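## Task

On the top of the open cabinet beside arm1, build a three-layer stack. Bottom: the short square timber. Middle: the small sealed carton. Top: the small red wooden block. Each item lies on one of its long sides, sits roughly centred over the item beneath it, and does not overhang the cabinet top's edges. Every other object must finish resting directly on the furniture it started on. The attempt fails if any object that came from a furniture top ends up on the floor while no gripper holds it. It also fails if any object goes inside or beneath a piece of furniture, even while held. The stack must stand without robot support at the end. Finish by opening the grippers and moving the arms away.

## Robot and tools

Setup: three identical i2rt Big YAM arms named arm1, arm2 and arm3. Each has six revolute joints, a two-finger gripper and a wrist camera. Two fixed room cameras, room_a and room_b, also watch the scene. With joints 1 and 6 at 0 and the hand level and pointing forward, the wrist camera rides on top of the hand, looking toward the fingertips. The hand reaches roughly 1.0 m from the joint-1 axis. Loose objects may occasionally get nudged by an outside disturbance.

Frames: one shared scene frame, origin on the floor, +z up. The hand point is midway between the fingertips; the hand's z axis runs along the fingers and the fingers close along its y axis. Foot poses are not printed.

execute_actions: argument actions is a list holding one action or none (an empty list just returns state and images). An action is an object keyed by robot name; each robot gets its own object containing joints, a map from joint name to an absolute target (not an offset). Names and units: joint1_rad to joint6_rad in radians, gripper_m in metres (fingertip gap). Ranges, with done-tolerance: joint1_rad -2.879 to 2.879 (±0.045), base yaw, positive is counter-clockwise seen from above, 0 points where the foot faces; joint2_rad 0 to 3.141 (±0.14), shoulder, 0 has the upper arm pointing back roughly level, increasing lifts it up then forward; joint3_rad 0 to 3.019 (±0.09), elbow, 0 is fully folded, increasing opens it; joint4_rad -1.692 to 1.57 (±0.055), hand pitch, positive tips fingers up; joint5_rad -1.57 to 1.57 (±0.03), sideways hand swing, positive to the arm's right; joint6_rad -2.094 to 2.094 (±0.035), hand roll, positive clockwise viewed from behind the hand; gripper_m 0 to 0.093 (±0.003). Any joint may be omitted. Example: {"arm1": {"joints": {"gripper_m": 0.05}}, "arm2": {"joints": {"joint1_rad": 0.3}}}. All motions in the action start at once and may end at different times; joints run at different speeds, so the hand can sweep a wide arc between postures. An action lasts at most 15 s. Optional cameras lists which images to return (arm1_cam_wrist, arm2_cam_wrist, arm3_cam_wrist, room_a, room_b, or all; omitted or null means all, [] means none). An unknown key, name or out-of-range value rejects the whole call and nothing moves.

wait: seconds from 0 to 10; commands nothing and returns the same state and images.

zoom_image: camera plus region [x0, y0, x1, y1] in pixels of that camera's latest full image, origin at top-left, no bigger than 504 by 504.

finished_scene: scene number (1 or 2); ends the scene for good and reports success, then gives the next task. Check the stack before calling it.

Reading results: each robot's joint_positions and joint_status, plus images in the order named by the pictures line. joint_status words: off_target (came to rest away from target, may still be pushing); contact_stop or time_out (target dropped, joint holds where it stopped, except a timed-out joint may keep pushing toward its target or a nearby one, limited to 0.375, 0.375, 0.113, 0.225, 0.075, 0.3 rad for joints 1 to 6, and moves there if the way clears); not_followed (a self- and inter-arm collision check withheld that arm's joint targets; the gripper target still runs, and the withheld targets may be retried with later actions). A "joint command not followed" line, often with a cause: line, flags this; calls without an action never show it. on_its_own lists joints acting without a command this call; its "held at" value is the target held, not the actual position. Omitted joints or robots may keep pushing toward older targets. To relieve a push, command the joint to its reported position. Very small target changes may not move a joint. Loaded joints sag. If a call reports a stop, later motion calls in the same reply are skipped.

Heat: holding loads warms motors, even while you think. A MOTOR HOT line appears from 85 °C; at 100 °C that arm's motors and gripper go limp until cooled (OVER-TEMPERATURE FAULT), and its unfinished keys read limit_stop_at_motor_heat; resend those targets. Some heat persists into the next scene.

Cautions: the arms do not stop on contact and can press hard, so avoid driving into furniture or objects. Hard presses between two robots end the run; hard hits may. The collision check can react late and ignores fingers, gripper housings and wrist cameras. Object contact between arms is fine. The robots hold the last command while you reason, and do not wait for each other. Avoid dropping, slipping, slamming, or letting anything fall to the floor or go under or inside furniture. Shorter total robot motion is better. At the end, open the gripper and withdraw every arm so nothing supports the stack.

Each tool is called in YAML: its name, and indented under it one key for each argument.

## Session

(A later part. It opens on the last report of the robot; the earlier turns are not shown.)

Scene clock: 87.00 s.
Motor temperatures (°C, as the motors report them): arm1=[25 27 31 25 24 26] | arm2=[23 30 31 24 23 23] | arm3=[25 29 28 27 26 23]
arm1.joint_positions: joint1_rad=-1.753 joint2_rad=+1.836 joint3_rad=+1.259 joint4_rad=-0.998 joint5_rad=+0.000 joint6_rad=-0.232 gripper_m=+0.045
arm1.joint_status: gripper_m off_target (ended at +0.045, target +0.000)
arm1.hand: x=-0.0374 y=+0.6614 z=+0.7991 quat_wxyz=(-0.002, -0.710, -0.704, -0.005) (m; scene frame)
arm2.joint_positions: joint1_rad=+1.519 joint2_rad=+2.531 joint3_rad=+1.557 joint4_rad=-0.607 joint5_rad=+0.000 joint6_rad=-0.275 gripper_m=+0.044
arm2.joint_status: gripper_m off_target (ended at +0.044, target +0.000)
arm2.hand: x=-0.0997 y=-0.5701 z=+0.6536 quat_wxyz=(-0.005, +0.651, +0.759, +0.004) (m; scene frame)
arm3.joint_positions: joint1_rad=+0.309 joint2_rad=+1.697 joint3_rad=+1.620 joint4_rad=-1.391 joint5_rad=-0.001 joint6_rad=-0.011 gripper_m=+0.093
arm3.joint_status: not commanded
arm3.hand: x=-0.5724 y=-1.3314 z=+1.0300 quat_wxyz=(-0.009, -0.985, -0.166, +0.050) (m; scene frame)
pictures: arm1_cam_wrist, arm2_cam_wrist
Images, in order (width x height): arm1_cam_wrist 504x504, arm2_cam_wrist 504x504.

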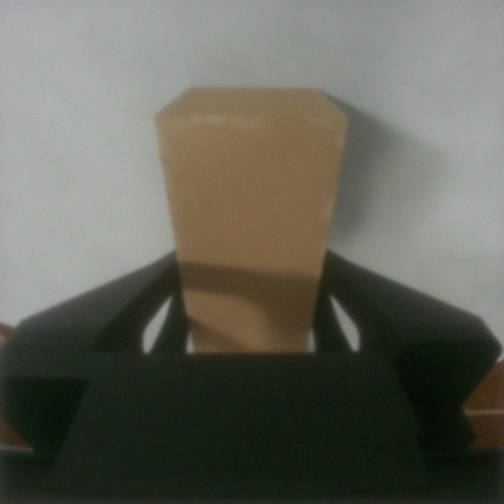

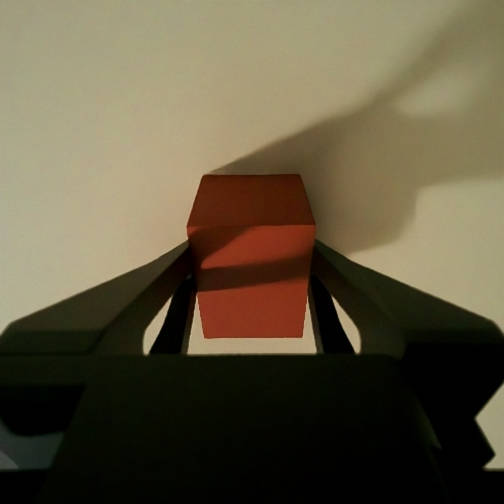

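execute_actions:
  actions:
    - {"arm2":{"joints":{"joint2_rad":1.9,"joint4_rad":-1.23}},"arm1":{"joints":{"joint2_rad":1.55,"joint4_rad":-1.28}}}
  cameras: []

execute_actions:
  actions:
    - {"arm2":{"joints":{"joint1_rad":-1.49,"joint3_rad":1.84,"joint4_rad":-1.45,"joint6_rad":0}},"arm1":{"joints":{"joint1_rad":2.40,"joint3_rad":1.80,"joint4_rad":-1.5,"joint6_rad":0}}}
  cameras: ["room_a"]

execute_actions:
  actions:
    - {"arm2":{"joints":{"joint2_rad":2.345,"joint4_rad":-1.03}},"arm1":{"joints":{"joint2_rad":2.0,"joint4_rad":-1.36}}}
  cameras: ["room_a","arm1_cam_wrist","arm2_cam_wrist"]

Scene clock: 90.30 s.
Motor temperatures (°C, as the motors report them): arm1=[25 27 31 25 24 26] | arm2=[23 30 30 24 23 23] | arm3=[25 29 28 27 26 23]
arm1.joint_positions: joint1_rad=-1.753 joint2_rad=+1.545 joint3_rad=+1.252 joint4_rad=-1.272 joint5_rad=+0.000 joint6_rad=-0.232 gripper_m=+0.045
arm1.joint_status: all done
arm1.hand: x=-0.0246 y=+0.7182 z=+0.9302 quat_wxyz=(-0.004, -0.710, -0.704, +0.000) (m; scene frame)
arm2.joint_positions: joint1_rad=+1.519 joint2_rad=+1.915 joint3_rad=+1.557 joint4_rad=-1.219 joint5_rad=+0.000 joint6_rad=-0.275 gripper_m=+0.044
arm2.joint_status: all done
arm2.hand: x=-0.0968 y=-0.5576 z=+1.0078 quat_wxyz=(-0.004, +0.651, +0.759, +0.002) (m; scene frame)
arm3.joint_positions: joint1_rad=+0.309 joint2_rad=+1.697 joint3_rad=+1.620 joint4_rad=-1.391 joint5_rad=-0.001 joint6_rad=-0.011 gripper_m=+0.093
arm3.joint_status: not commanded
arm3.hand: x=-0.5724 y=-1.3314 z=+1.0300 quat_wxyz=(-0.009, -0.985, -0.166, +0.050) (m; scene frame)
pictures: none
No camera images: the call's "cameras" was empty. Leave "cameras" out to get every camera's image.

Scene clock: 93.43 s.
Motor temperatures (°C, as the motors report them): arm1=[25 27 32 25 24 26] | arm2=[23 30 32 24 23 23] | arm3=[25 29 29 27 26 23]
arm1.joint_positions: joint1_rad=+2.406 joint2_rad=+1.571 joint3_rad=+1.746 joint4_rad=-1.494 joint5_rad=-0.002 joint6_rad=-0.009 gripper_m=+0.046
arm1.joint_status: all done
arm1.hand: x=-0.2883 y=+1.5284 z=+1.1110 quat_wxyz=(-0.050, +0.917, -0.380, -0.113) (m; scene frame)
arm2.joint_positions: joint1_rad=-1.497 joint2_rad=+1.921 joint3_rad=+1.801 joint4_rad=-1.438 joint5_rad=+0.002 joint6_rad=-0.013 gripper_m=+0.044
arm2.joint_status: all done
arm2.hand: x=-0.0275 y=+0.6057 z=+1.0964 quat_wxyz=(-0.004, +0.713, -0.701, -0.006) (m; scene frame)
arm3.joint_positions: joint1_rad=+0.309 joint2_rad=+1.697 joint3_rad=+1.620 joint4_rad=-1.391 joint5_rad=-0.001 joint6_rad=-0.011 gripper_m=+0.093
arm3.joint_status: not commanded
arm3.hand: x=-0.5724 y=-1.3314 z=+1.0300 quat_wxyz=(-0.009, -0.985, -0.166, +0.050) (m; scene frame)
pictures: room_a
Images, in order (width x height): room_a 504x504.

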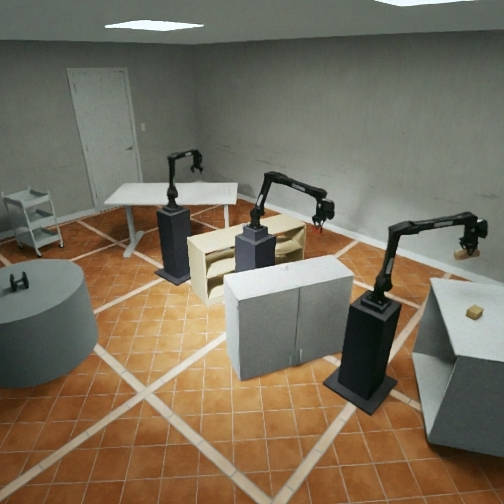

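Scene clock: 94.93 s.
Motor temperatures (°C, as the motors report them): arm1=[25 27 32 25 24 26] | arm2=[23 30 32 24 23 23] | arm3=[25 29 29 27 26 23]
arm1.joint_positions: joint1_rad=+2.406 joint2_rad=+2.032 joint3_rad=+1.767 joint4_rad=-1.364 joint5_rad=-0.002 joint6_rad=-0.009 gripper_m=+0.046
arm1.joint_status: all done
arm1.hand: x=-0.3410 y=+1.5842 z=+0.8669 quat_wxyz=(+0.011, +0.923, -0.383, +0.030) (m; scene frame)
arm2.joint_positions: joint1_rad=-1.497 joint2_rad=+2.362 joint3_rad=+1.811 joint4_rad=-1.042 joint5_rad=+0.001 joint6_rad=-0.013 gripper_m=+0.044
arm2.joint_status: all done
arm2.hand: x=-0.0287 y=+0.6669 z=+0.8276 quat_wxyz=(+0.008, +0.713, -0.701, +0.007) (m; scene frame)
arm3.joint_positions: joint1_rad=+0.309 joint2_rad=+1.697 joint3_rad=+1.620 joint4_rad=-1.391 joint5_rad=-0.001 joint6_rad=-0.011 gripper_m=+0.093
arm3.joint_status: not commanded
arm3.hand: x=-0.5724 y=-1.3314 z=+1.0300 quat_wxyz=(-0.009, -0.985, -0.166, +0.050) (m; scene frame)
pictures: arm1_cam_wrist, arm2_cam_wrist, room_a
Images, in order (width x height): arm1_cam_wrist 504x504, arm2_cam_wrist 504x504, room_a 504x504.

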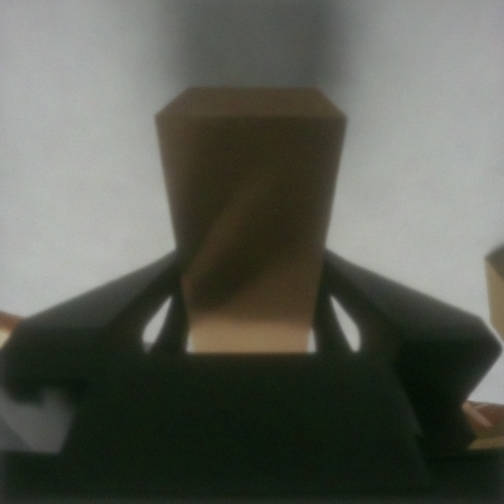

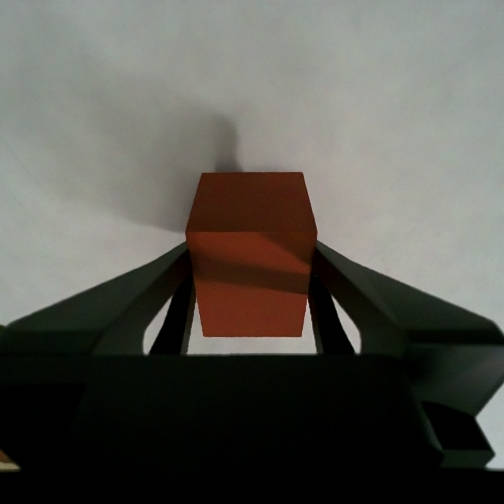

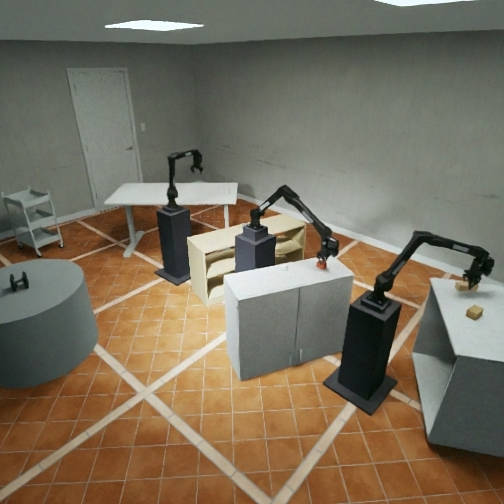

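execute_actions:
  actions:
    - {"arm2":{"joints":{"joint2_rad":2.385,"joint4_rad":-0.99}},"arm1":{"joints":{"joint2_rad":2.08,"joint4_rad":-1.235}}}
  cameras: ["room_a","arm1_cam_wrist","arm2_cam_wrist"]

Scene clock: 96.07 s.
Motor temperatures (°C, as the motors report them): arm1=[25 27 32 25 24 26] | arm2=[23 30 32 24 23 23] | arm3=[25 29 29 27 26 23]
arm1.joint_positions: joint1_rad=+2.406 joint2_rad=+2.081 joint3_rad=+1.767 joint4_rad=-1.245 joint5_rad=-0.002 joint6_rad=-0.009 gripper_m=+0.046
arm1.joint_status: all done
arm1.hand: x=-0.3595 y=+1.6033 z=+0.8364 quat_wxyz=(-0.003, +0.924, -0.383, -0.002) (m; scene frame)
arm2.joint_positions: joint1_rad=-1.497 joint2_rad=+2.388 joint3_rad=+1.811 joint4_rad=-1.004 joint5_rad=+0.001 joint6_rad=-0.013 gripper_m=+0.044
arm2.joint_status: all done
arm2.hand: x=-0.0288 y=+0.6701 z=+0.8104 quat_wxyz=(+0.004, +0.713, -0.701, +0.002) (m; scene frame)
arm3.joint_positions: joint1_rad=+0.309 joint2_rad=+1.697 joint3_rad=+1.620 joint4_rad=-1.391 joint5_rad=-0.001 joint6_rad=-0.011 gripper_m=+0.093
arm3.joint_status: not commanded
arm3.hand: x=-0.5724 y=-1.3314 z=+1.0300 quat_wxyz=(-0.009, -0.985, -0.166, +0.050) (m; scene frame)
pictures: arm1_cam_wrist, arm2_cam_wrist, room_a
Images, in order (width x height): arm1_cam_wrist 504x504, arm2_cam_wrist 504x504, room_a 504x504.

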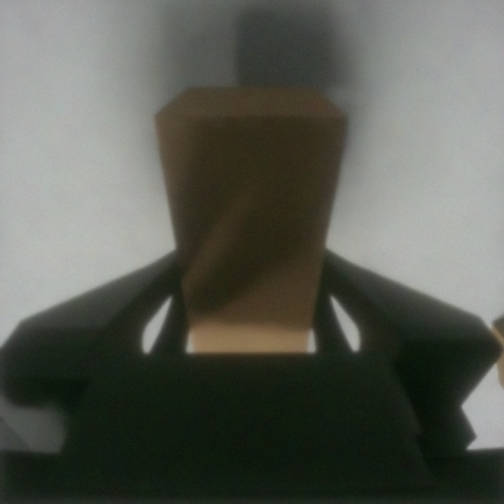

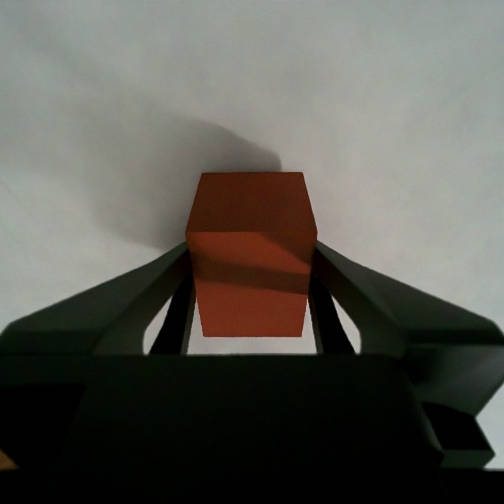

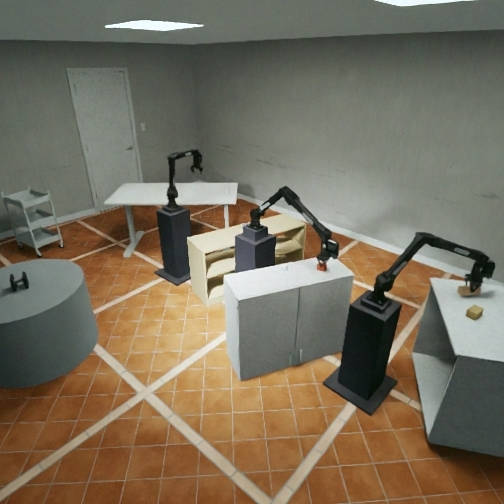

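execute_actions:
  actions:
    - {"arm2":{"joints":{"gripper_m":0.093}},"arm1":{"joints":{"joint2_rad":2.115,"joint4_rad":-1.21}}}
  cameras: ["arm1_cam_wrist","arm2_cam_wrist"]

Scene clock: 97.07 s.
Motor temperatures (°C, as the motors report them): arm1=[25 27 32 25 24 26] | arm2=[23 30 32 24 23 23] | arm3=[25 29 29 27 26 23]
arm1.joint_positions: joint1_rad=+2.406 joint2_rad=+2.106 joint3_rad=+1.767 joint4_rad=-1.220 joint5_rad=-0.002 joint6_rad=-0.008 gripper_m=+0.046
arm1.joint_status: all done
arm1.hand: x=-0.3624 y=+1.6063 z=+0.8213 quat_wxyz=(-0.003, +0.924, -0.383, -0.002) (m; scene frame)
arm2.joint_positions: joint1_rad=-1.497 joint2_rad=+2.388 joint3_rad=+1.811 joint4_rad=-1.004 joint5_rad=+0.001 joint6_rad=-0.013 gripper_m=+0.093
arm2.joint_status: all done
arm2.hand: x=-0.0288 y=+0.6701 z=+0.8104 quat_wxyz=(+0.004, +0.713, -0.701, +0.002) (m; scene frame)
arm3.joint_positions: joint1_rad=+0.309 joint2_rad=+1.697 joint3_rad=+1.620 joint4_rad=-1.391 joint5_rad=-0.001 joint6_rad=-0.011 gripper_m=+0.093
arm3.joint_status: not commanded
arm3.hand: x=-0.5724 y=-1.3314 z=+1.0300 quat_wxyz=(-0.009, -0.985, -0.166, +0.050) (m; scene frame)
pictures: arm1_cam_wrist, arm2_cam_wrist
Images, in order (width x height): arm1_cam_wrist 504x504, arm2_cam_wrist 504x504.

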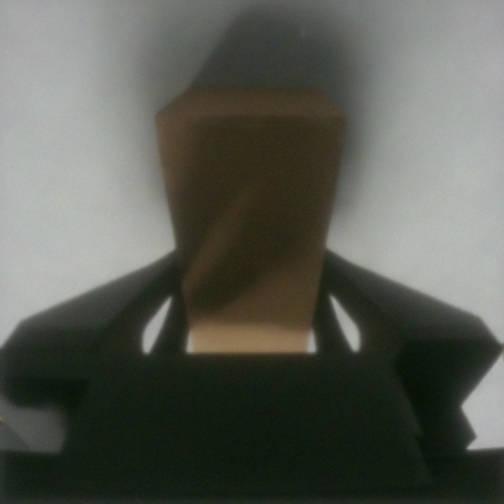

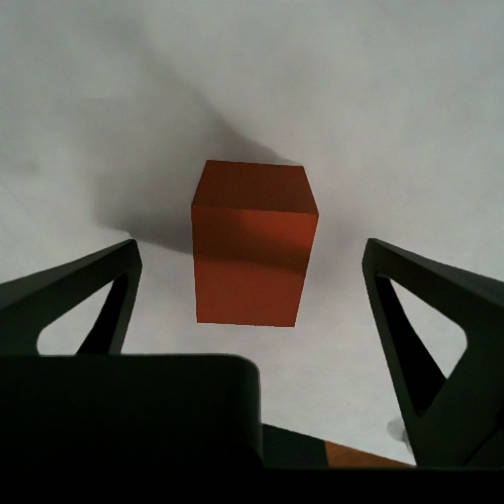

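execute_actions:
  actions:
    - {"arm2":{"joints":{"joint2_rad":1.5,"joint4_rad":-1.4}},"arm1":{"joints":{"joint2_rad":2.145,"joint4_rad":-1.18}}}
  cameras: ["arm1_cam_wrist","room_a"]

Scene clock: 99.17 s.
Motor temperatures (°C, as the motors report them): arm1=[25 27 33 25 24 26] | arm2=[23 30 32 24 23 23] | arm3=[25 29 29 27 26 23]
arm1.joint_positions: joint1_rad=+2.406 joint2_rad=+2.107 joint3_rad=+1.767 joint4_rad=-1.206 joint5_rad=-0.002 joint6_rad=-0.008 gripper_m=+0.046
arm1.joint_status: all done
arm1.hand: x=-0.3648 y=+1.6087 z=+0.8211 quat_wxyz=(-0.006, +0.924, -0.383, -0.008) (m; scene frame)
arm2.joint_positions: joint1_rad=-1.497 joint2_rad=+1.512 joint3_rad=+1.825 joint4_rad=-1.389 joint5_rad=+0.001 joint6_rad=-0.013 gripper_m=+0.093
arm2.joint_status: all done
arm2.hand: x=-0.0265 y=+0.5552 z=+1.3384 quat_wxyz=(-0.174, +0.691, -0.680, -0.174) (m; scene frame)
arm3.joint_positions: joint1_rad=+0.309 joint2_rad=+1.697 joint3_rad=+1.620 joint4_rad=-1.391 joint5_rad=-0.001 joint6_rad=-0.011 gripper_m=+0.093
arm3.joint_status: not commanded
arm3.hand: x=-0.5724 y=-1.3314 z=+1.0300 quat_wxyz=(-0.009, -0.985, -0.166, +0.050) (m; scene frame)
pictures: arm1_cam_wrist, room_a
Images, in order (width x height): arm1_cam_wrist 504x504, room_a 504x504.

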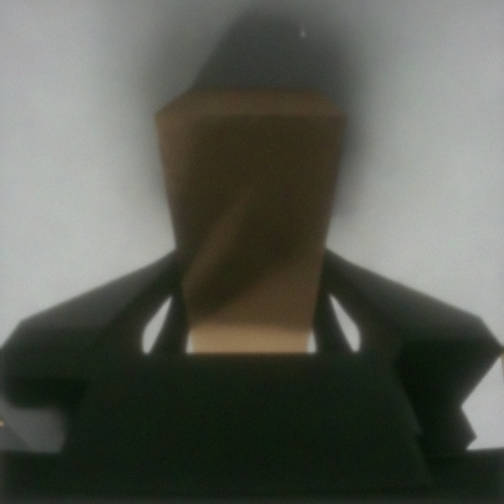

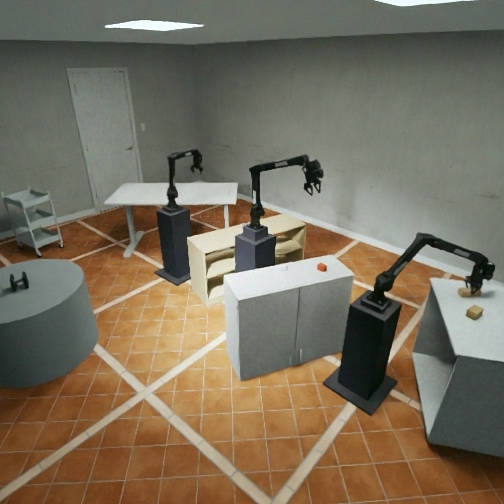

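execute_actions:
  actions:
    - {"arm1":{"joints":{"joint2_rad":2.107,"gripper_m":0.093}},"arm2":{"joints":{"joint1_rad":-0.3}}}
  cameras: ["arm1_cam_wrist"]

execute_actions:
  actions:
    - {"arm1":{"joints":{"joint2_rad":1.85,"joint4_rad":-1.48}}}
  cameras: ["arm1_cam_wrist"]

Scene clock: 101.37 s.
Motor temperatures (°C, as the motors report them): arm1=[25 28 33 25 24 26] | arm2=[23 30 32 24 23 23] | arm3=[25 29 29 27 26 23]
arm1.joint_positions: joint1_rad=+2.406 joint2_rad=+2.107 joint3_rad=+1.767 joint4_rad=-1.191 joint5_rad=-0.002 joint6_rad=-0.008 gripper_m=+0.093
arm1.joint_status: all done
arm1.hand: x=-0.3674 y=+1.6114 z=+0.8212 quat_wxyz=(-0.009, +0.924, -0.383, -0.015) (m; scene frame)
arm2.joint_positions: joint1_rad=-0.295 joint2_rad=+1.513 joint3_rad=+1.825 joint4_rad=-1.389 joint5_rad=+0.000 joint6_rad=-0.013 gripper_m=+0.093
arm2.joint_status: all done
arm2.hand: x=-0.5368 y=+0.2040 z=+1.3397 quat_wxyz=(-0.046, +0.954, -0.170, -0.242) (m; scene frame)
arm3.joint_positions: joint1_rad=+0.309 joint2_rad=+1.697 joint3_rad=+1.620 joint4_rad=-1.391 joint5_rad=-0.001 joint6_rad=-0.011 gripper_m=+0.093
arm3.joint_status: not commanded
arm3.hand: x=-0.5724 y=-1.3314 z=+1.0300 quat_wxyz=(-0.009, -0.985, -0.166, +0.050) (m; scene frame)
pictures: arm1_cam_wrist
Images, in order (width x height): arm1_cam_wrist 504x504.

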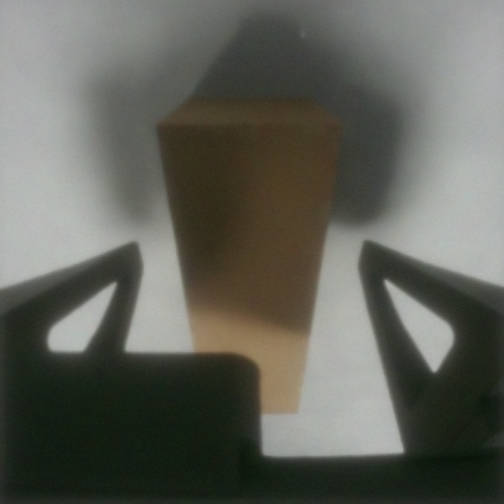

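Scene clock: 102.73 s.
Motor temperatures (°C, as the motors report them): arm1=[25 28 33 25 24 26] | arm2=[23 30 32 24 23 23] | arm3=[25 29 29 27 26 23]
arm1.joint_positions: joint1_rad=+2.406 joint2_rad=+1.837 joint3_rad=+1.769 joint4_rad=-1.472 joint5_rad=-0.002 joint6_rad=-0.008 gripper_m=+0.093
arm1.joint_status: all done
arm1.hand: x=-0.3210 y=+1.5628 z=+0.9792 quat_wxyz=(-0.007, +0.924, -0.383, -0.011) (m; scene frame)
arm2.joint_positions: joint1_rad=-0.295 joint2_rad=+1.513 joint3_rad=+1.825 joint4_rad=-1.389 joint5_rad=+0.000 joint6_rad=-0.013 gripper_m=+0.093
arm2.joint_status: not commanded
arm2.hand: x=-0.5368 y=+0.2040 z=+1.3397 quat_wxyz=(-0.046, +0.954, -0.170, -0.242) (m; scene frame)
arm3.joint_positions: joint1_rad=+0.309 joint2_rad=+1.697 joint3_rad=+1.620 joint4_rad=-1.391 joint5_rad=-0.001 joint6_rad=-0.011 gripper_m=+0.093
arm3.joint_status: not commanded
arm3.hand: x=-0.5724 y=-1.3314 z=+1.0300 quat_wxyz=(-0.009, -0.985, -0.166, +0.050) (m; scene frame)
pictures: arm1_cam_wrist
Images, in order (width x height): arm1_cam_wrist 504x504.

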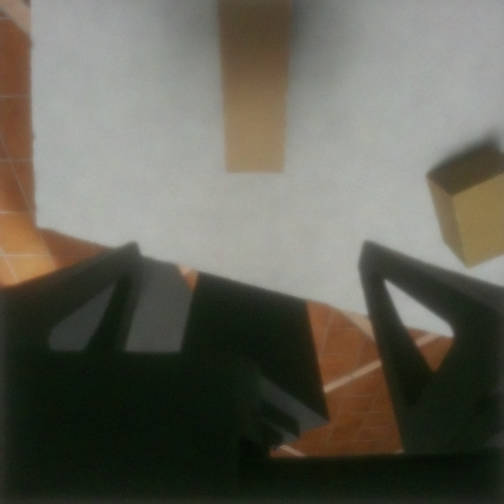

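execute_actions:
  actions:
    - {"arm1":{"joints":{"joint1_rad":2.022,"joint2_rad":1.885,"joint3_rad":1.633,"joint4_rad":-1.312,"joint6_rad":-0.98}}}
  cameras: ["arm1_cam_wrist"]

Scene clock: 105.27 s.
Motor temperatures (°C, as the motors report them): arm1=[25 28 33 25 24 26] | arm2=[23 30 32 24 23 23] | arm3=[25 29 29 27 26 23]
arm1.joint_positions: joint1_rad=+2.022 joint2_rad=+1.891 joint3_rad=+1.631 joint4_rad=-1.321 joint5_rad=+0.002 joint6_rad=-0.971 gripper_m=+0.093
arm1.joint_status: all done
arm1.hand: x=-0.1352 y=+1.6809 z=+0.8988 quat_wxyz=(+0.004, +0.995, -0.104, +0.007) (m; scene frame)
arm2.joint_positions: joint1_rad=-0.295 joint2_rad=+1.513 joint3_rad=+1.825 joint4_rad=-1.389 joint5_rad=+0.000 joint6_rad=-0.013 gripper_m=+0.093
arm2.joint_status: not commanded
arm2.hand: x=-0.5368 y=+0.2040 z=+1.3397 quat_wxyz=(-0.046, +0.954, -0.170, -0.242) (m; scene frame)
arm3.joint_positions: joint1_rad=+0.309 joint2_rad=+1.697 joint3_rad=+1.620 joint4_rad=-1.391 joint5_rad=-0.001 joint6_rad=-0.011 gripper_m=+0.093
arm3.joint_status: not commanded
arm3.hand: x=-0.5724 y=-1.3314 z=+1.0300 quat_wxyz=(-0.009, -0.985, -0.166, +0.050) (m; scene frame)
pictures: arm1_cam_wrist
Images, in order (width x height): arm1_cam_wrist 504x504.

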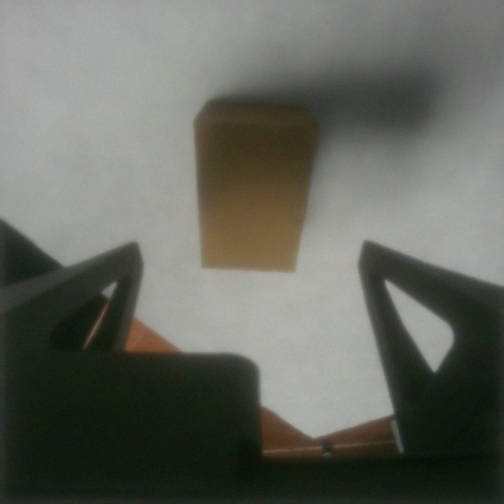

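execute_actions:
  actions:
    - {"arm1":{"joints":{"joint2_rad":1.95,"joint3_rad":1.51,"joint4_rad":-1.115,"joint6_rad":-0.93}}}
  cameras: ["arm1_cam_wrist"]

Scene clock: 106.80 s.
Motor temperatures (°C, as the motors report them): arm1=[25 28 33 25 24 26] | arm2=[23 30 33 24 23 23] | arm3=[25 29 29 27 26 23]
arm1.joint_positions: joint1_rad=+2.022 joint2_rad=+1.954 joint3_rad=+1.506 joint4_rad=-1.125 joint5_rad=+0.002 joint6_rad=-0.939 gripper_m=+0.093
arm1.joint_status: all done
arm1.hand: x=-0.1338 y=+1.6792 z=+0.8195 quat_wxyz=(+0.000, +0.993, -0.119, +0.005) (m; scene frame)
arm2.joint_positions: joint1_rad=-0.295 joint2_rad=+1.513 joint3_rad=+1.825 joint4_rad=-1.389 joint5_rad=+0.000 joint6_rad=-0.013 gripper_m=+0.093
arm2.joint_status: not commanded
arm2.hand: x=-0.5368 y=+0.2040 z=+1.3397 quat_wxyz=(-0.046, +0.954, -0.170, -0.242) (m; scene frame)
arm3.joint_positions: joint1_rad=+0.309 joint2_rad=+1.697 joint3_rad=+1.620 joint4_rad=-1.391 joint5_rad=-0.001 joint6_rad=-0.011 gripper_m=+0.093
arm3.joint_status: not commanded
arm3.hand: x=-0.5724 y=-1.3314 z=+1.0300 quat_wxyz=(-0.009, -0.985, -0.166, +0.050) (m; scene frame)
pictures: arm1_cam_wrist
Images, in order (width x height): arm1_cam_wrist 504x504.

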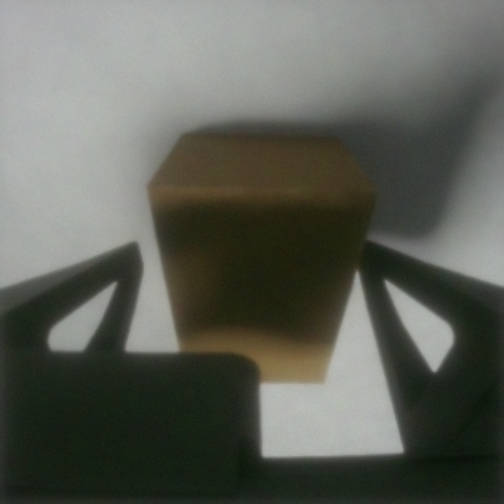

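execute_actions:
  actions:
    - {"arm1":{"joints":{"gripper_m":0}}}
  cameras: ["arm1_cam_wrist"]

execute_actions:
  actions:
    - {"arm1":{"joints":{"joint2_rad":1.72,"joint4_rad":-1.35}}}
  cameras: []

Scene clock: 108.07 s.
Motor temperatures (°C, as the motors report them): arm1=[25 28 32 25 24 26] | arm2=[23 30 33 24 23 23] | arm3=[25 29 29 27 26 23]
arm1.joint_positions: joint1_rad=+2.022 joint2_rad=+1.954 joint3_rad=+1.506 joint4_rad=-1.124 joint5_rad=+0.001 joint6_rad=-0.938 gripper_m=+0.059
arm1.joint_status: gripper_m off_target (ended at +0.059, target +0.000)
arm1.hand: x=-0.1339 y=+1.6792 z=+0.8195 quat_wxyz=(+0.000, +0.993, -0.120, +0.005) (m; scene frame)
arm2.joint_positions: joint1_rad=-0.295 joint2_rad=+1.513 joint3_rad=+1.825 joint4_rad=-1.389 joint5_rad=+0.000 joint6_rad=-0.013 gripper_m=+0.093
arm2.joint_status: not commanded
arm2.hand: x=-0.5368 y=+0.2040 z=+1.3397 quat_wxyz=(-0.046, +0.954, -0.170, -0.242) (m; scene frame)
arm3.joint_positions: joint1_rad=+0.309 joint2_rad=+1.697 joint3_rad=+1.620 joint4_rad=-1.391 joint5_rad=-0.001 joint6_rad=-0.011 gripper_m=+0.093
arm3.joint_status: not commanded
arm3.hand: x=-0.5724 y=-1.3314 z=+1.0300 quat_wxyz=(-0.009, -0.985, -0.166, +0.050) (m; scene frame)
pictures: arm1_cam_wrist
Images, in order (width x height): arm1_cam_wrist 504x504.

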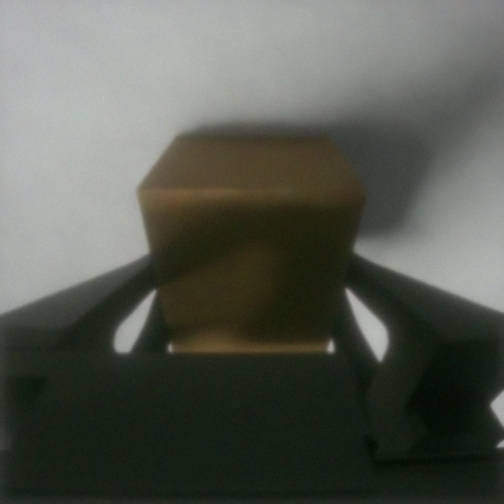

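Scene clock: 109.33 s.
Motor temperatures (°C, as the motors report them): arm1=[25 28 32 25 24 26] | arm2=[23 30 33 24 23 23] | arm3=[25 29 29 27 26 23]
arm1.joint_positions: joint1_rad=+2.022 joint2_rad=+1.709 joint3_rad=+1.499 joint4_rad=-1.343 joint5_rad=+0.001 joint6_rad=-0.938 gripper_m=+0.059
arm1.joint_status: all done
arm1.hand: x=-0.1154 y=+1.6320 z=+0.9450 quat_wxyz=(-0.008, +0.993, -0.120, +0.001) (m; scene frame)
arm2.joint_positions: joint1_rad=-0.295 joint2_rad=+1.513 joint3_rad=+1.825 joint4_rad=-1.389 joint5_rad=+0.000 joint6_rad=-0.013 gripper_m=+0.093
arm2.joint_status: not commanded
arm2.hand: x=-0.5368 y=+0.2040 z=+1.3397 quat_wxyz=(-0.046, +0.954, -0.170, -0.242) (m; scene frame)
arm3.joint_positions: joint1_rad=+0.309 joint2_rad=+1.697 joint3_rad=+1.620 joint4_rad=-1.391 joint5_rad=-0.001 joint6_rad=-0.011 gripper_m=+0.093
arm3.joint_status: not commanded
arm3.hand: x=-0.5724 y=-1.3314 z=+1.0300 quat_wxyz=(-0.009, -0.985, -0.166, +0.050) (m; scene frame)
pictures: none
No camera images: the call's "cameras" was empty. Leave "cameras" out to get every camera's image.

execute_actions:
  actions:
    - {"arm1":{"joints":{"joint1_rad":2.406,"joint3_rad":1.91,"joint4_rad":-1.5,"joint6_rad":0.0}}}
  cameras: []

execute_actions:
  actions:
    - {"arm1":{"joints":{"joint2_rad":2.04,"joint4_rad":-1.40}}}
  cameras: ["arm1_cam_wrist","room_a","room_b"]

Scene clock: 111.80 s.
Motor temperatures (°C, as the motors report them): arm1=[25 28 33 25 24 26] | arm2=[23 29 33 24 23 23] | arm3=[25 29 29 27 26 23]
arm1.joint_positions: joint1_rad=+2.409 joint2_rad=+1.728 joint3_rad=+1.861 joint4_rad=-1.492 joint5_rad=-0.002 joint6_rad=-0.009 gripper_m=+0.059
arm1.joint_status: all done
arm1.hand: x=-0.3248 y=+1.5636 z=+1.0771 quat_wxyz=(-0.042, +0.920, -0.379, -0.094) (m; scene frame)
arm2.joint_positions: joint1_rad=-0.295 joint2_rad=+1.513 joint3_rad=+1.825 joint4_rad=-1.389 joint5_rad=+0.000 joint6_rad=-0.013 gripper_m=+0.093
arm2.joint_status: not commanded
arm2.hand: x=-0.5368 y=+0.2040 z=+1.3397 quat_wxyz=(-0.046, +0.954, -0.170, -0.242) (m; scene frame)
arm3.joint_positions: joint1_rad=+0.309 joint2_rad=+1.697 joint3_rad=+1.620 joint4_rad=-1.391 joint5_rad=-0.001 joint6_rad=-0.011 gripper_m=+0.093
arm3.joint_status: not commanded
arm3.hand: x=-0.5724 y=-1.3314 z=+1.0300 quat_wxyz=(-0.009, -0.985, -0.166, +0.050) (m; scene frame)
pictures: none
No camera images: the call's "cameras" was empty. Leave "cameras" out to get every camera's image.

Scene clock: 113.13 s.
Motor temperatures (°C, as the motors report them): arm1=[25 28 33 25 24 26] | arm2=[23 29 33 24 23 23] | arm3=[25 29 29 27 26 23]
arm1.joint_positions: joint1_rad=+2.409 joint2_rad=+2.076 joint3_rad=+1.877 joint4_rad=-1.408 joint5_rad=-0.002 joint6_rad=-0.008 gripper_m=+0.059
arm1.joint_status: all done
arm1.hand: x=-0.3594 y=+1.6004 z=+0.8804 quat_wxyz=(+0.006, +0.924, -0.382, +0.020) (m; scene frame)
arm2.joint_positions: joint1_rad=-0.295 joint2_rad=+1.513 joint3_rad=+1.825 joint4_rad=-1.389 joint5_rad=+0.000 joint6_rad=-0.013 gripper_m=+0.093
arm2.joint_status: not commanded
arm2.hand: x=-0.5368 y=+0.2040 z=+1.3397 quat_wxyz=(-0.046, +0.954, -0.170, -0.242) (m; scene frame)
arm3.joint_positions: joint1_rad=+0.309 joint2_rad=+1.697 joint3_rad=+1.620 joint4_rad=-1.391 joint5_rad=-0.001 joint6_rad=-0.011 gripper_m=+0.093
arm3.joint_status: not commanded
arm3.hand: x=-0.5724 y=-1.3314 z=+1.0300 quat_wxyz=(-0.009, -0.985, -0.166, +0.050) (m; scene frame)
pictures: arm1_cam_wrist, room_a, room_b
Images, in order (width x height): arm1_cam_wrist 504x504, room_a 504x504, room_b 504x504.

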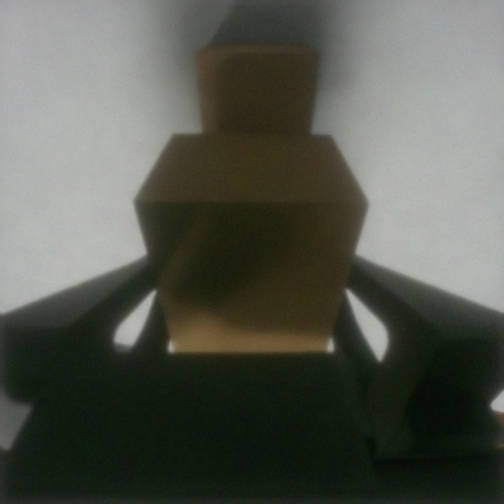

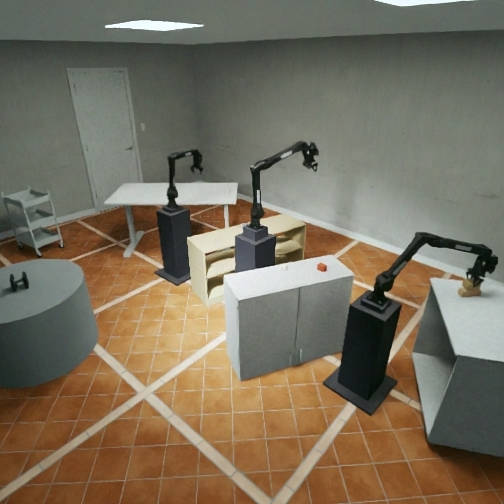

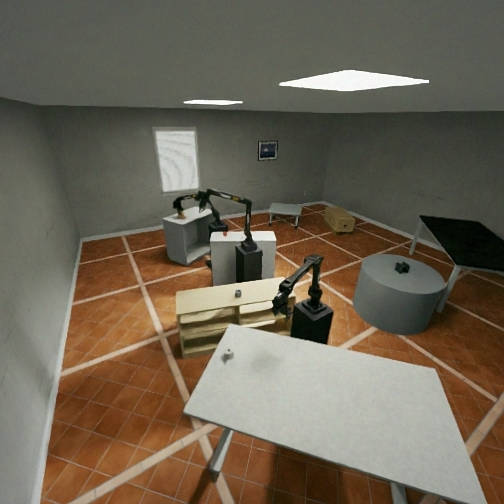

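execute_actions:
  actions:
    - {"arm1":{"joints":{"joint2_rad":2.10,"joint4_rad":-1.34}}}
  cameras: ["arm1_cam_wrist"]

Scene clock: 114.37 s.
Motor temperatures (°C, as the motors report them): arm1=[25 28 33 25 24 26] | arm2=[23 29 33 24 23 23] | arm3=[25 29 29 27 26 23]
arm1.joint_positions: joint1_rad=+2.409 joint2_rad=+2.084 joint3_rad=+1.877 joint4_rad=-1.351 joint5_rad=-0.002 joint6_rad=-0.008 gripper_m=+0.059
arm1.joint_status: all done
arm1.hand: x=-0.3691 y=+1.6102 z=+0.8752 quat_wxyz=(-0.003, +0.924, -0.382, -0.003) (m; scene frame)
arm2.joint_positions: joint1_rad=-0.295 joint2_rad=+1.513 joint3_rad=+1.825 joint4_rad=-1.389 joint5_rad=+0.000 joint6_rad=-0.013 gripper_m=+0.093
arm2.joint_status: not commanded
arm2.hand: x=-0.5368 y=+0.2040 z=+1.3397 quat_wxyz=(-0.046, +0.954, -0.170, -0.242) (m; scene frame)
arm3.joint_positions: joint1_rad=+0.309 joint2_rad=+1.697 joint3_rad=+1.620 joint4_rad=-1.391 joint5_rad=-0.001 joint6_rad=-0.011 gripper_m=+0.093
arm3.joint_status: not commanded
arm3.hand: x=-0.5724 y=-1.3314 z=+1.0300 quat_wxyz=(-0.009, -0.985, -0.166, +0.050) (m; scene frame)
pictures: arm1_cam_wrist
Images, in order (width x height): arm1_cam_wrist 504x504.

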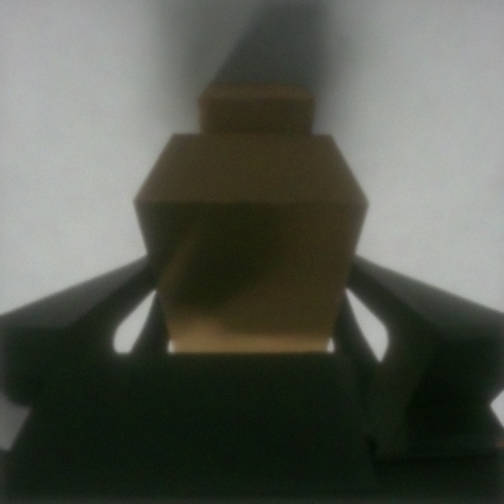

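execute_actions:
  actions:
    - {"arm1":{"joints":{"joint2_rad":2.085,"gripper_m":0.093}}}
  cameras: ["arm1_cam_wrist","room_a"]

Scene clock: 115.37 s.
Motor temperatures (°C, as the motors report them): arm1=[25 28 33 25 24 26] | arm2=[23 29 33 24 23 23] | arm3=[25 29 29 27 26 23]
arm1.joint_positions: joint1_rad=+2.409 joint2_rad=+2.084 joint3_rad=+1.877 joint4_rad=-1.351 joint5_rad=-0.002 joint6_rad=-0.008 gripper_m=+0.093
arm1.joint_status: all done
arm1.hand: x=-0.3691 y=+1.6102 z=+0.8752 quat_wxyz=(-0.003, +0.924, -0.382, -0.003) (m; scene frame)
arm2.joint_positions: joint1_rad=-0.295 joint2_rad=+1.513 joint3_rad=+1.825 joint4_rad=-1.389 joint5_rad=+0.000 joint6_rad=-0.013 gripper_m=+0.093
arm2.joint_status: not commanded
arm2.hand: x=-0.5368 y=+0.2040 z=+1.3397 quat_wxyz=(-0.046, +0.954, -0.170, -0.242) (m; scene frame)
arm3.joint_positions: joint1_rad=+0.309 joint2_rad=+1.697 joint3_rad=+1.620 joint4_rad=-1.391 joint5_rad=-0.001 joint6_rad=-0.011 gripper_m=+0.093
arm3.joint_status: not commanded
arm3.hand: x=-0.5724 y=-1.3314 z=+1.0300 quat_wxyz=(-0.009, -0.985, -0.166, +0.050) (m; scene frame)
pictures: arm1_cam_wrist, room_a
Images, in order (width x height): arm1_cam_wrist 504x504, room_a 504x504.

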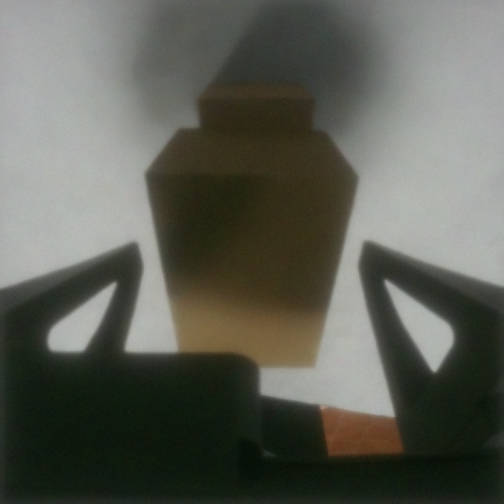

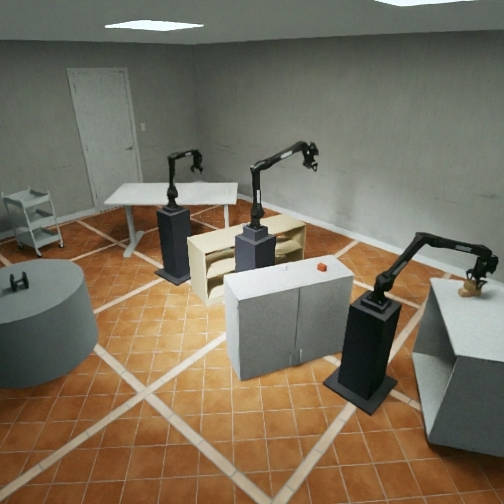

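execute_actions:
  actions:
    - {"arm1":{"joints":{"joint2_rad":1.65,"joint4_rad":-1.6}}}
  cameras: ["arm1_cam_wrist"]

execute_actions:
  actions:
    - {"arm1":{"joints":{"joint1_rad":-1.735,"joint3_rad":1.40,"joint4_rad":-1.32,"joint6_rad":-0.22}}}
  cameras: ["arm1_cam_wrist"]

Scene clock: 117.77 s.
Motor temperatures (°C, as the motors report them): arm1=[25 29 33 25 24 26] | arm2=[23 29 33 24 23 23] | arm3=[25 29 29 27 26 23]
arm1.joint_positions: joint1_rad=+2.409 joint2_rad=+1.655 joint3_rad=+1.896 joint4_rad=-1.593 joint5_rad=-0.002 joint6_rad=-0.008 gripper_m=+0.093
arm1.joint_status: all done
arm1.hand: x=-0.3022 y=+1.5404 z=+1.1265 quat_wxyz=(-0.043, +0.919, -0.379, -0.097) (m; scene frame)
arm2.joint_positions: joint1_rad=-0.295 joint2_rad=+1.513 joint3_rad=+1.825 joint4_rad=-1.389 joint5_rad=+0.000 joint6_rad=-0.013 gripper_m=+0.093
arm2.joint_status: not commanded
arm2.hand: x=-0.5368 y=+0.2040 z=+1.3397 quat_wxyz=(-0.046, +0.954, -0.170, -0.242) (m; scene frame)
arm3.joint_positions: joint1_rad=+0.309 joint2_rad=+1.697 joint3_rad=+1.620 joint4_rad=-1.391 joint5_rad=-0.001 joint6_rad=-0.011 gripper_m=+0.093
arm3.joint_status: not commanded
arm3.hand: x=-0.5724 y=-1.3314 z=+1.0300 quat_wxyz=(-0.009, -0.985, -0.166, +0.050) (m; scene frame)
pictures: arm1_cam_wrist
Images, in order (width x height): arm1_cam_wrist 504x504.

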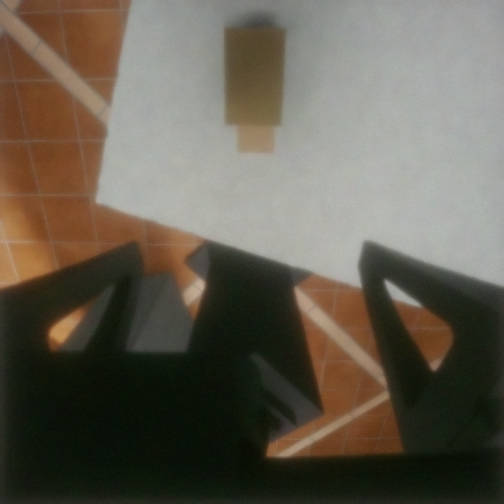

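Scene clock: 120.87 s.
Motor temperatures (°C, as the motors report them): arm1=[25 28 33 25 24 26] | arm2=[23 29 33 24 23 23] | arm3=[25 29 29 27 26 23]
arm1.joint_positions: joint1_rad=-1.741 joint2_rad=+1.664 joint3_rad=+1.406 joint4_rad=-1.322 joint5_rad=+0.000 joint6_rad=-0.212 gripper_m=+0.093
arm1.joint_status: all done
arm1.hand: x=-0.0292 y=+0.6732 z=+0.9333 quat_wxyz=(-0.001, -0.713, -0.701, -0.007) (m; scene frame)
arm2.joint_positions: joint1_rad=-0.295 joint2_rad=+1.513 joint3_rad=+1.825 joint4_rad=-1.389 joint5_rad=+0.000 joint6_rad=-0.013 gripper_m=+0.093
arm2.joint_status: not commanded
arm2.hand: x=-0.5368 y=+0.2040 z=+1.3397 quat_wxyz=(-0.046, +0.954, -0.170, -0.242) (m; scene frame)
arm3.joint_positions: joint1_rad=+0.309 joint2_rad=+1.697 joint3_rad=+1.620 joint4_rad=-1.391 joint5_rad=-0.001 joint6_rad=-0.011 gripper_m=+0.093
arm3.joint_status: not commanded
arm3.hand: x=-0.5724 y=-1.3314 z=+1.0300 quat_wxyz=(-0.009, -0.985, -0.166, +0.050) (m; scene frame)
pictures: arm1_cam_wrist
Images, in order (width x height): arm1_cam_wrist 504x504.

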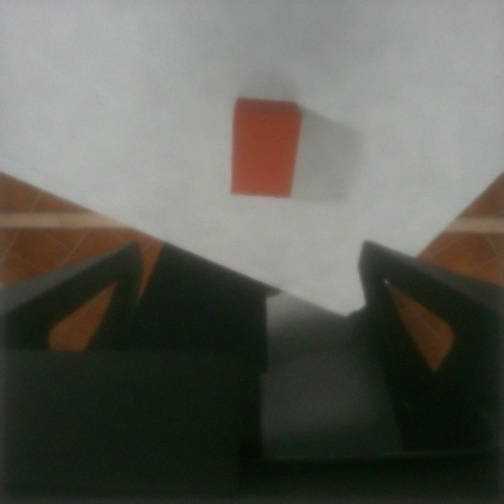

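execute_actions:
  actions:
    - {"arm1":{"joints":{"joint1_rad":-1.76,"joint3_rad":1.263,"joint4_rad":-1.13,"joint6_rad":-0.18}}}
  cameras: ["arm1_cam_wrist"]

execute_actions:
  actions:
    - {"arm1":{"joints":{"joint2_rad":1.825,"joint4_rad":-0.99}}}
  cameras: ["arm1_cam_wrist"]

Scene clock: 122.37 s.
Motor temperatures (°C, as the motors report them): arm1=[25 28 33 25 24 26] | arm2=[23 29 33 24 23 23] | arm3=[25 29 29 27 26 23]
arm1.joint_positions: joint1_rad=-1.750 joint2_rad=+1.663 joint3_rad=+1.258 joint4_rad=-1.140 joint5_rad=+0.000 joint6_rad=-0.189 gripper_m=+0.093
arm1.joint_status: all done
arm1.hand: x=-0.0308 y=+0.6841 z=+0.8805 quat_wxyz=(-0.010, -0.724, -0.689, +0.008) (m; scene frame)
arm2.joint_positions: joint1_rad=-0.295 joint2_rad=+1.513 joint3_rad=+1.825 joint4_rad=-1.389 joint5_rad=+0.000 joint6_rad=-0.013 gripper_m=+0.093
arm2.joint_status: not commanded
arm2.hand: x=-0.5368 y=+0.2040 z=+1.3397 quat_wxyz=(-0.046, +0.954, -0.170, -0.242) (m; scene frame)
arm3.joint_positions: joint1_rad=+0.309 joint2_rad=+1.697 joint3_rad=+1.620 joint4_rad=-1.391 joint5_rad=-0.001 joint6_rad=-0.011 gripper_m=+0.093
arm3.joint_status: not commanded
arm3.hand: x=-0.5724 y=-1.3314 z=+1.0300 quat_wxyz=(-0.009, -0.985, -0.166, +0.050) (m; scene frame)
pictures: arm1_cam_wrist
Images, in order (width x height): arm1_cam_wrist 504x504.

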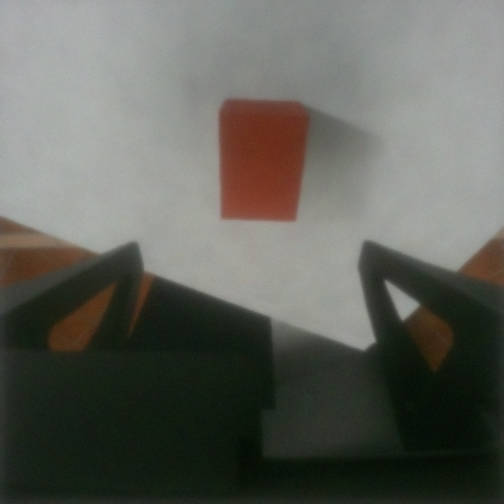

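Scene clock: 123.40 s.
Motor temperatures (°C, as the motors report them): arm1=[25 28 33 25 24 26] | arm2=[23 29 33 24 23 23] | arm3=[25 29 29 27 26 23]
arm1.joint_positions: joint1_rad=-1.750 joint2_rad=+1.841 joint3_rad=+1.258 joint4_rad=-1.000 joint5_rad=+0.000 joint6_rad=-0.189 gripper_m=+0.093
arm1.joint_status: all done
arm1.hand: x=-0.0354 y=+0.6621 z=+0.7963 quat_wxyz=(+0.000, -0.724, -0.689, -0.008) (m; scene frame)
arm2.joint_positions: joint1_rad=-0.295 joint2_rad=+1.513 joint3_rad=+1.825 joint4_rad=-1.389 joint5_rad=+0.000 joint6_rad=-0.013 gripper_m=+0.093
arm2.joint_status: not commanded
arm2.hand: x=-0.5368 y=+0.2040 z=+1.3397 quat_wxyz=(-0.046, +0.954, -0.170, -0.242) (m; scene frame)
arm3.joint_positions: joint1_rad=+0.309 joint2_rad=+1.697 joint3_rad=+1.620 joint4_rad=-1.391 joint5_rad=-0.001 joint6_rad=-0.011 gripper_m=+0.093
arm3.joint_status: not commanded
arm3.hand: x=-0.5724 y=-1.3314 z=+1.0300 quat_wxyz=(-0.009, -0.985, -0.166, +0.050) (m; scene frame)
pictures: arm1_cam_wrist
Images, in order (width x height): arm1_cam_wrist 504x504.

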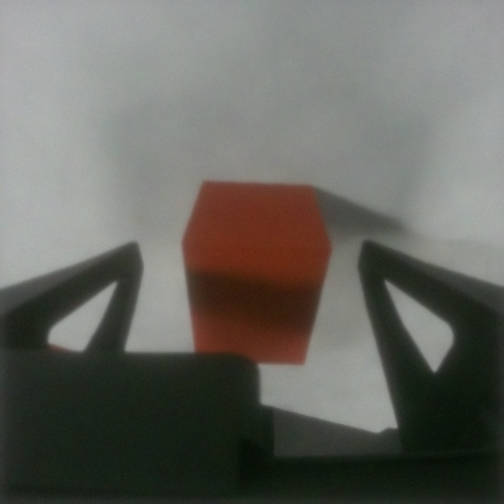

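execute_actions:
  actions:
    - {"arm1":{"joints":{"gripper_m":0}}}
  cameras: ["arm1_cam_wrist"]

execute_actions:
  actions:
    - {"arm1":{"joints":{"joint2_rad":1.45,"joint4_rad":-1.37}}}
  cameras: []

execute_actions:
  actions:
    - {"arm1":{"joints":{"joint1_rad":2.409,"joint3_rad":1.95,"joint4_rad":-1.55,"joint6_rad":0}}}
  cameras: ["arm1_cam_wrist"]

Scene clock: 124.57 s.
Motor temperatures (°C, as the motors report them): arm1=[25 28 33 25 24 26] | arm2=[23 29 33 24 23 23] | arm3=[25 29 29 27 26 23]
arm1.joint_positions: joint1_rad=-1.750 joint2_rad=+1.841 joint3_rad=+1.258 joint4_rad=-0.999 joint5_rad=+0.000 joint6_rad=-0.188 gripper_m=+0.044
arm1.joint_status: gripper_m off_target (ended at +0.044, target +0.000)
arm1.hand: x=-0.0354 y=+0.6620 z=+0.7963 quat_wxyz=(+0.000, -0.725, -0.689, -0.008) (m; scene frame)
arm2.joint_positions: joint1_rad=-0.295 joint2_rad=+1.513 joint3_rad=+1.825 joint4_rad=-1.389 joint5_rad=+0.000 joint6_rad=-0.013 gripper_m=+0.093
arm2.joint_status: not commanded
arm2.hand: x=-0.5368 y=+0.2040 z=+1.3397 quat_wxyz=(-0.046, +0.954, -0.170, -0.242) (m; scene frame)
arm3.joint_positions: joint1_rad=+0.309 joint2_rad=+1.697 joint3_rad=+1.620 joint4_rad=-1.391 joint5_rad=-0.001 joint6_rad=-0.011 gripper_m=+0.093
arm3.joint_status: not commanded
arm3.hand: x=-0.5724 y=-1.3314 z=+1.0300 quat_wxyz=(-0.009, -0.985, -0.166, +0.050) (m; scene frame)
pictures: arm1_cam_wrist
Images, in order (width x height): arm1_cam_wrist 504x504.

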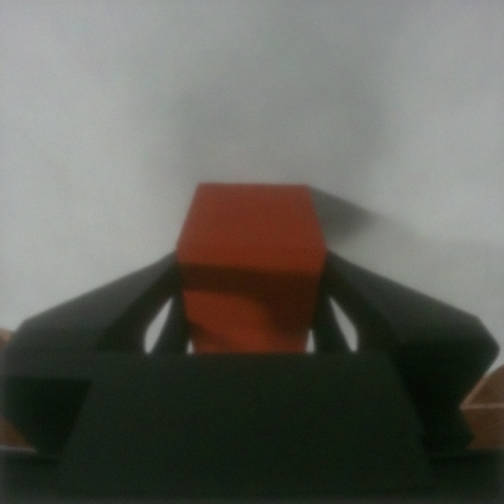

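Scene clock: 125.90 s.
Motor temperatures (°C, as the motors report them): arm1=[25 28 33 25 24 26] | arm2=[23 29 33 24 23 23] | arm3=[25 29 29 27 26 23]
arm1.joint_positions: joint1_rad=-1.750 joint2_rad=+1.444 joint3_rad=+1.255 joint4_rad=-1.362 joint5_rad=+0.000 joint6_rad=-0.188 gripper_m=+0.044
arm1.joint_status: all done
arm1.hand: x=-0.0173 y=+0.7428 z=+0.9730 quat_wxyz=(-0.008, -0.725, -0.689, +0.005) (m; scene frame)
arm2.joint_positions: joint1_rad=-0.295 joint2_rad=+1.513 joint3_rad=+1.825 joint4_rad=-1.389 joint5_rad=+0.000 joint6_rad=-0.013 gripper_m=+0.093
arm2.joint_status: not commanded
arm2.hand: x=-0.5368 y=+0.2040 z=+1.3397 quat_wxyz=(-0.046, +0.954, -0.170, -0.242) (m; scene frame)
arm3.joint_positions: joint1_rad=+0.309 joint2_rad=+1.697 joint3_rad=+1.620 joint4_rad=-1.391 joint5_rad=-0.001 joint6_rad=-0.011 gripper_m=+0.093
arm3.joint_status: not commanded
arm3.hand: x=-0.5724 y=-1.3314 z=+1.0300 quat_wxyz=(-0.009, -0.985, -0.166, +0.050) (m; scene frame)
pictures: none
No camera images: the call's "cameras" was empty. Leave "cameras" out to get every camera's image.

Scene clock: 129.03 s.
Motor temperatures (°C, as the motors report them): arm1=[25 28 34 25 24 26] | arm2=[23 29 34 24 23 23] | arm3=[25 29 29 27 26 23]
arm1.joint_positions: joint1_rad=+2.412 joint2_rad=+1.467 joint3_rad=+1.886 joint4_rad=-1.544 joint5_rad=-0.001 joint6_rad=-0.009 gripper_m=+0.045
arm1.joint_status: all done
arm1.hand: x=-0.2756 y=+1.5105 z=+1.2210 quat_wxyz=(-0.087, +0.903, -0.370, -0.200) (m; scene frame)
arm2.joint_positions: joint1_rad=-0.295 joint2_rad=+1.513 joint3_rad=+1.825 joint4_rad=-1.389 joint5_rad=+0.000 joint6_rad=-0.013 gripper_m=+0.093
arm2.joint_status: not commanded
arm2.hand: x=-0.5368 y=+0.2040 z=+1.3397 quat_wxyz=(-0.046, +0.954, -0.170, -0.242) (m; scene frame)
arm3.joint_positions: joint1_rad=+0.309 joint2_rad=+1.697 joint3_rad=+1.620 joint4_rad=-1.391 joint5_rad=-0.001 joint6_rad=-0.011 gripper_m=+0.093
arm3.joint_status: not commanded
arm3.hand: x=-0.5724 y=-1.3314 z=+1.0300 quat_wxyz=(-0.009, -0.985, -0.166, +0.050) (m; scene frame)
pictures: arm1_cam_wrist
Images, in order (width x height): arm1_cam_wrist 504x504.

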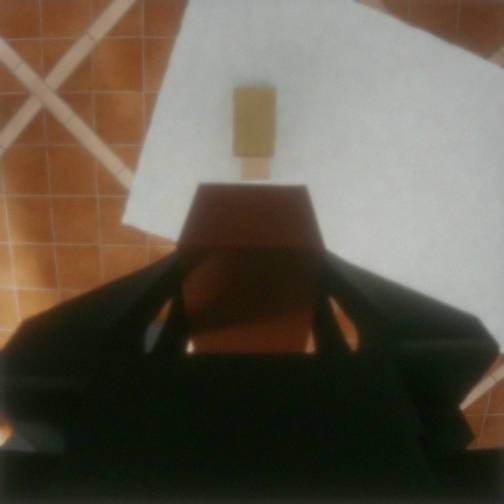

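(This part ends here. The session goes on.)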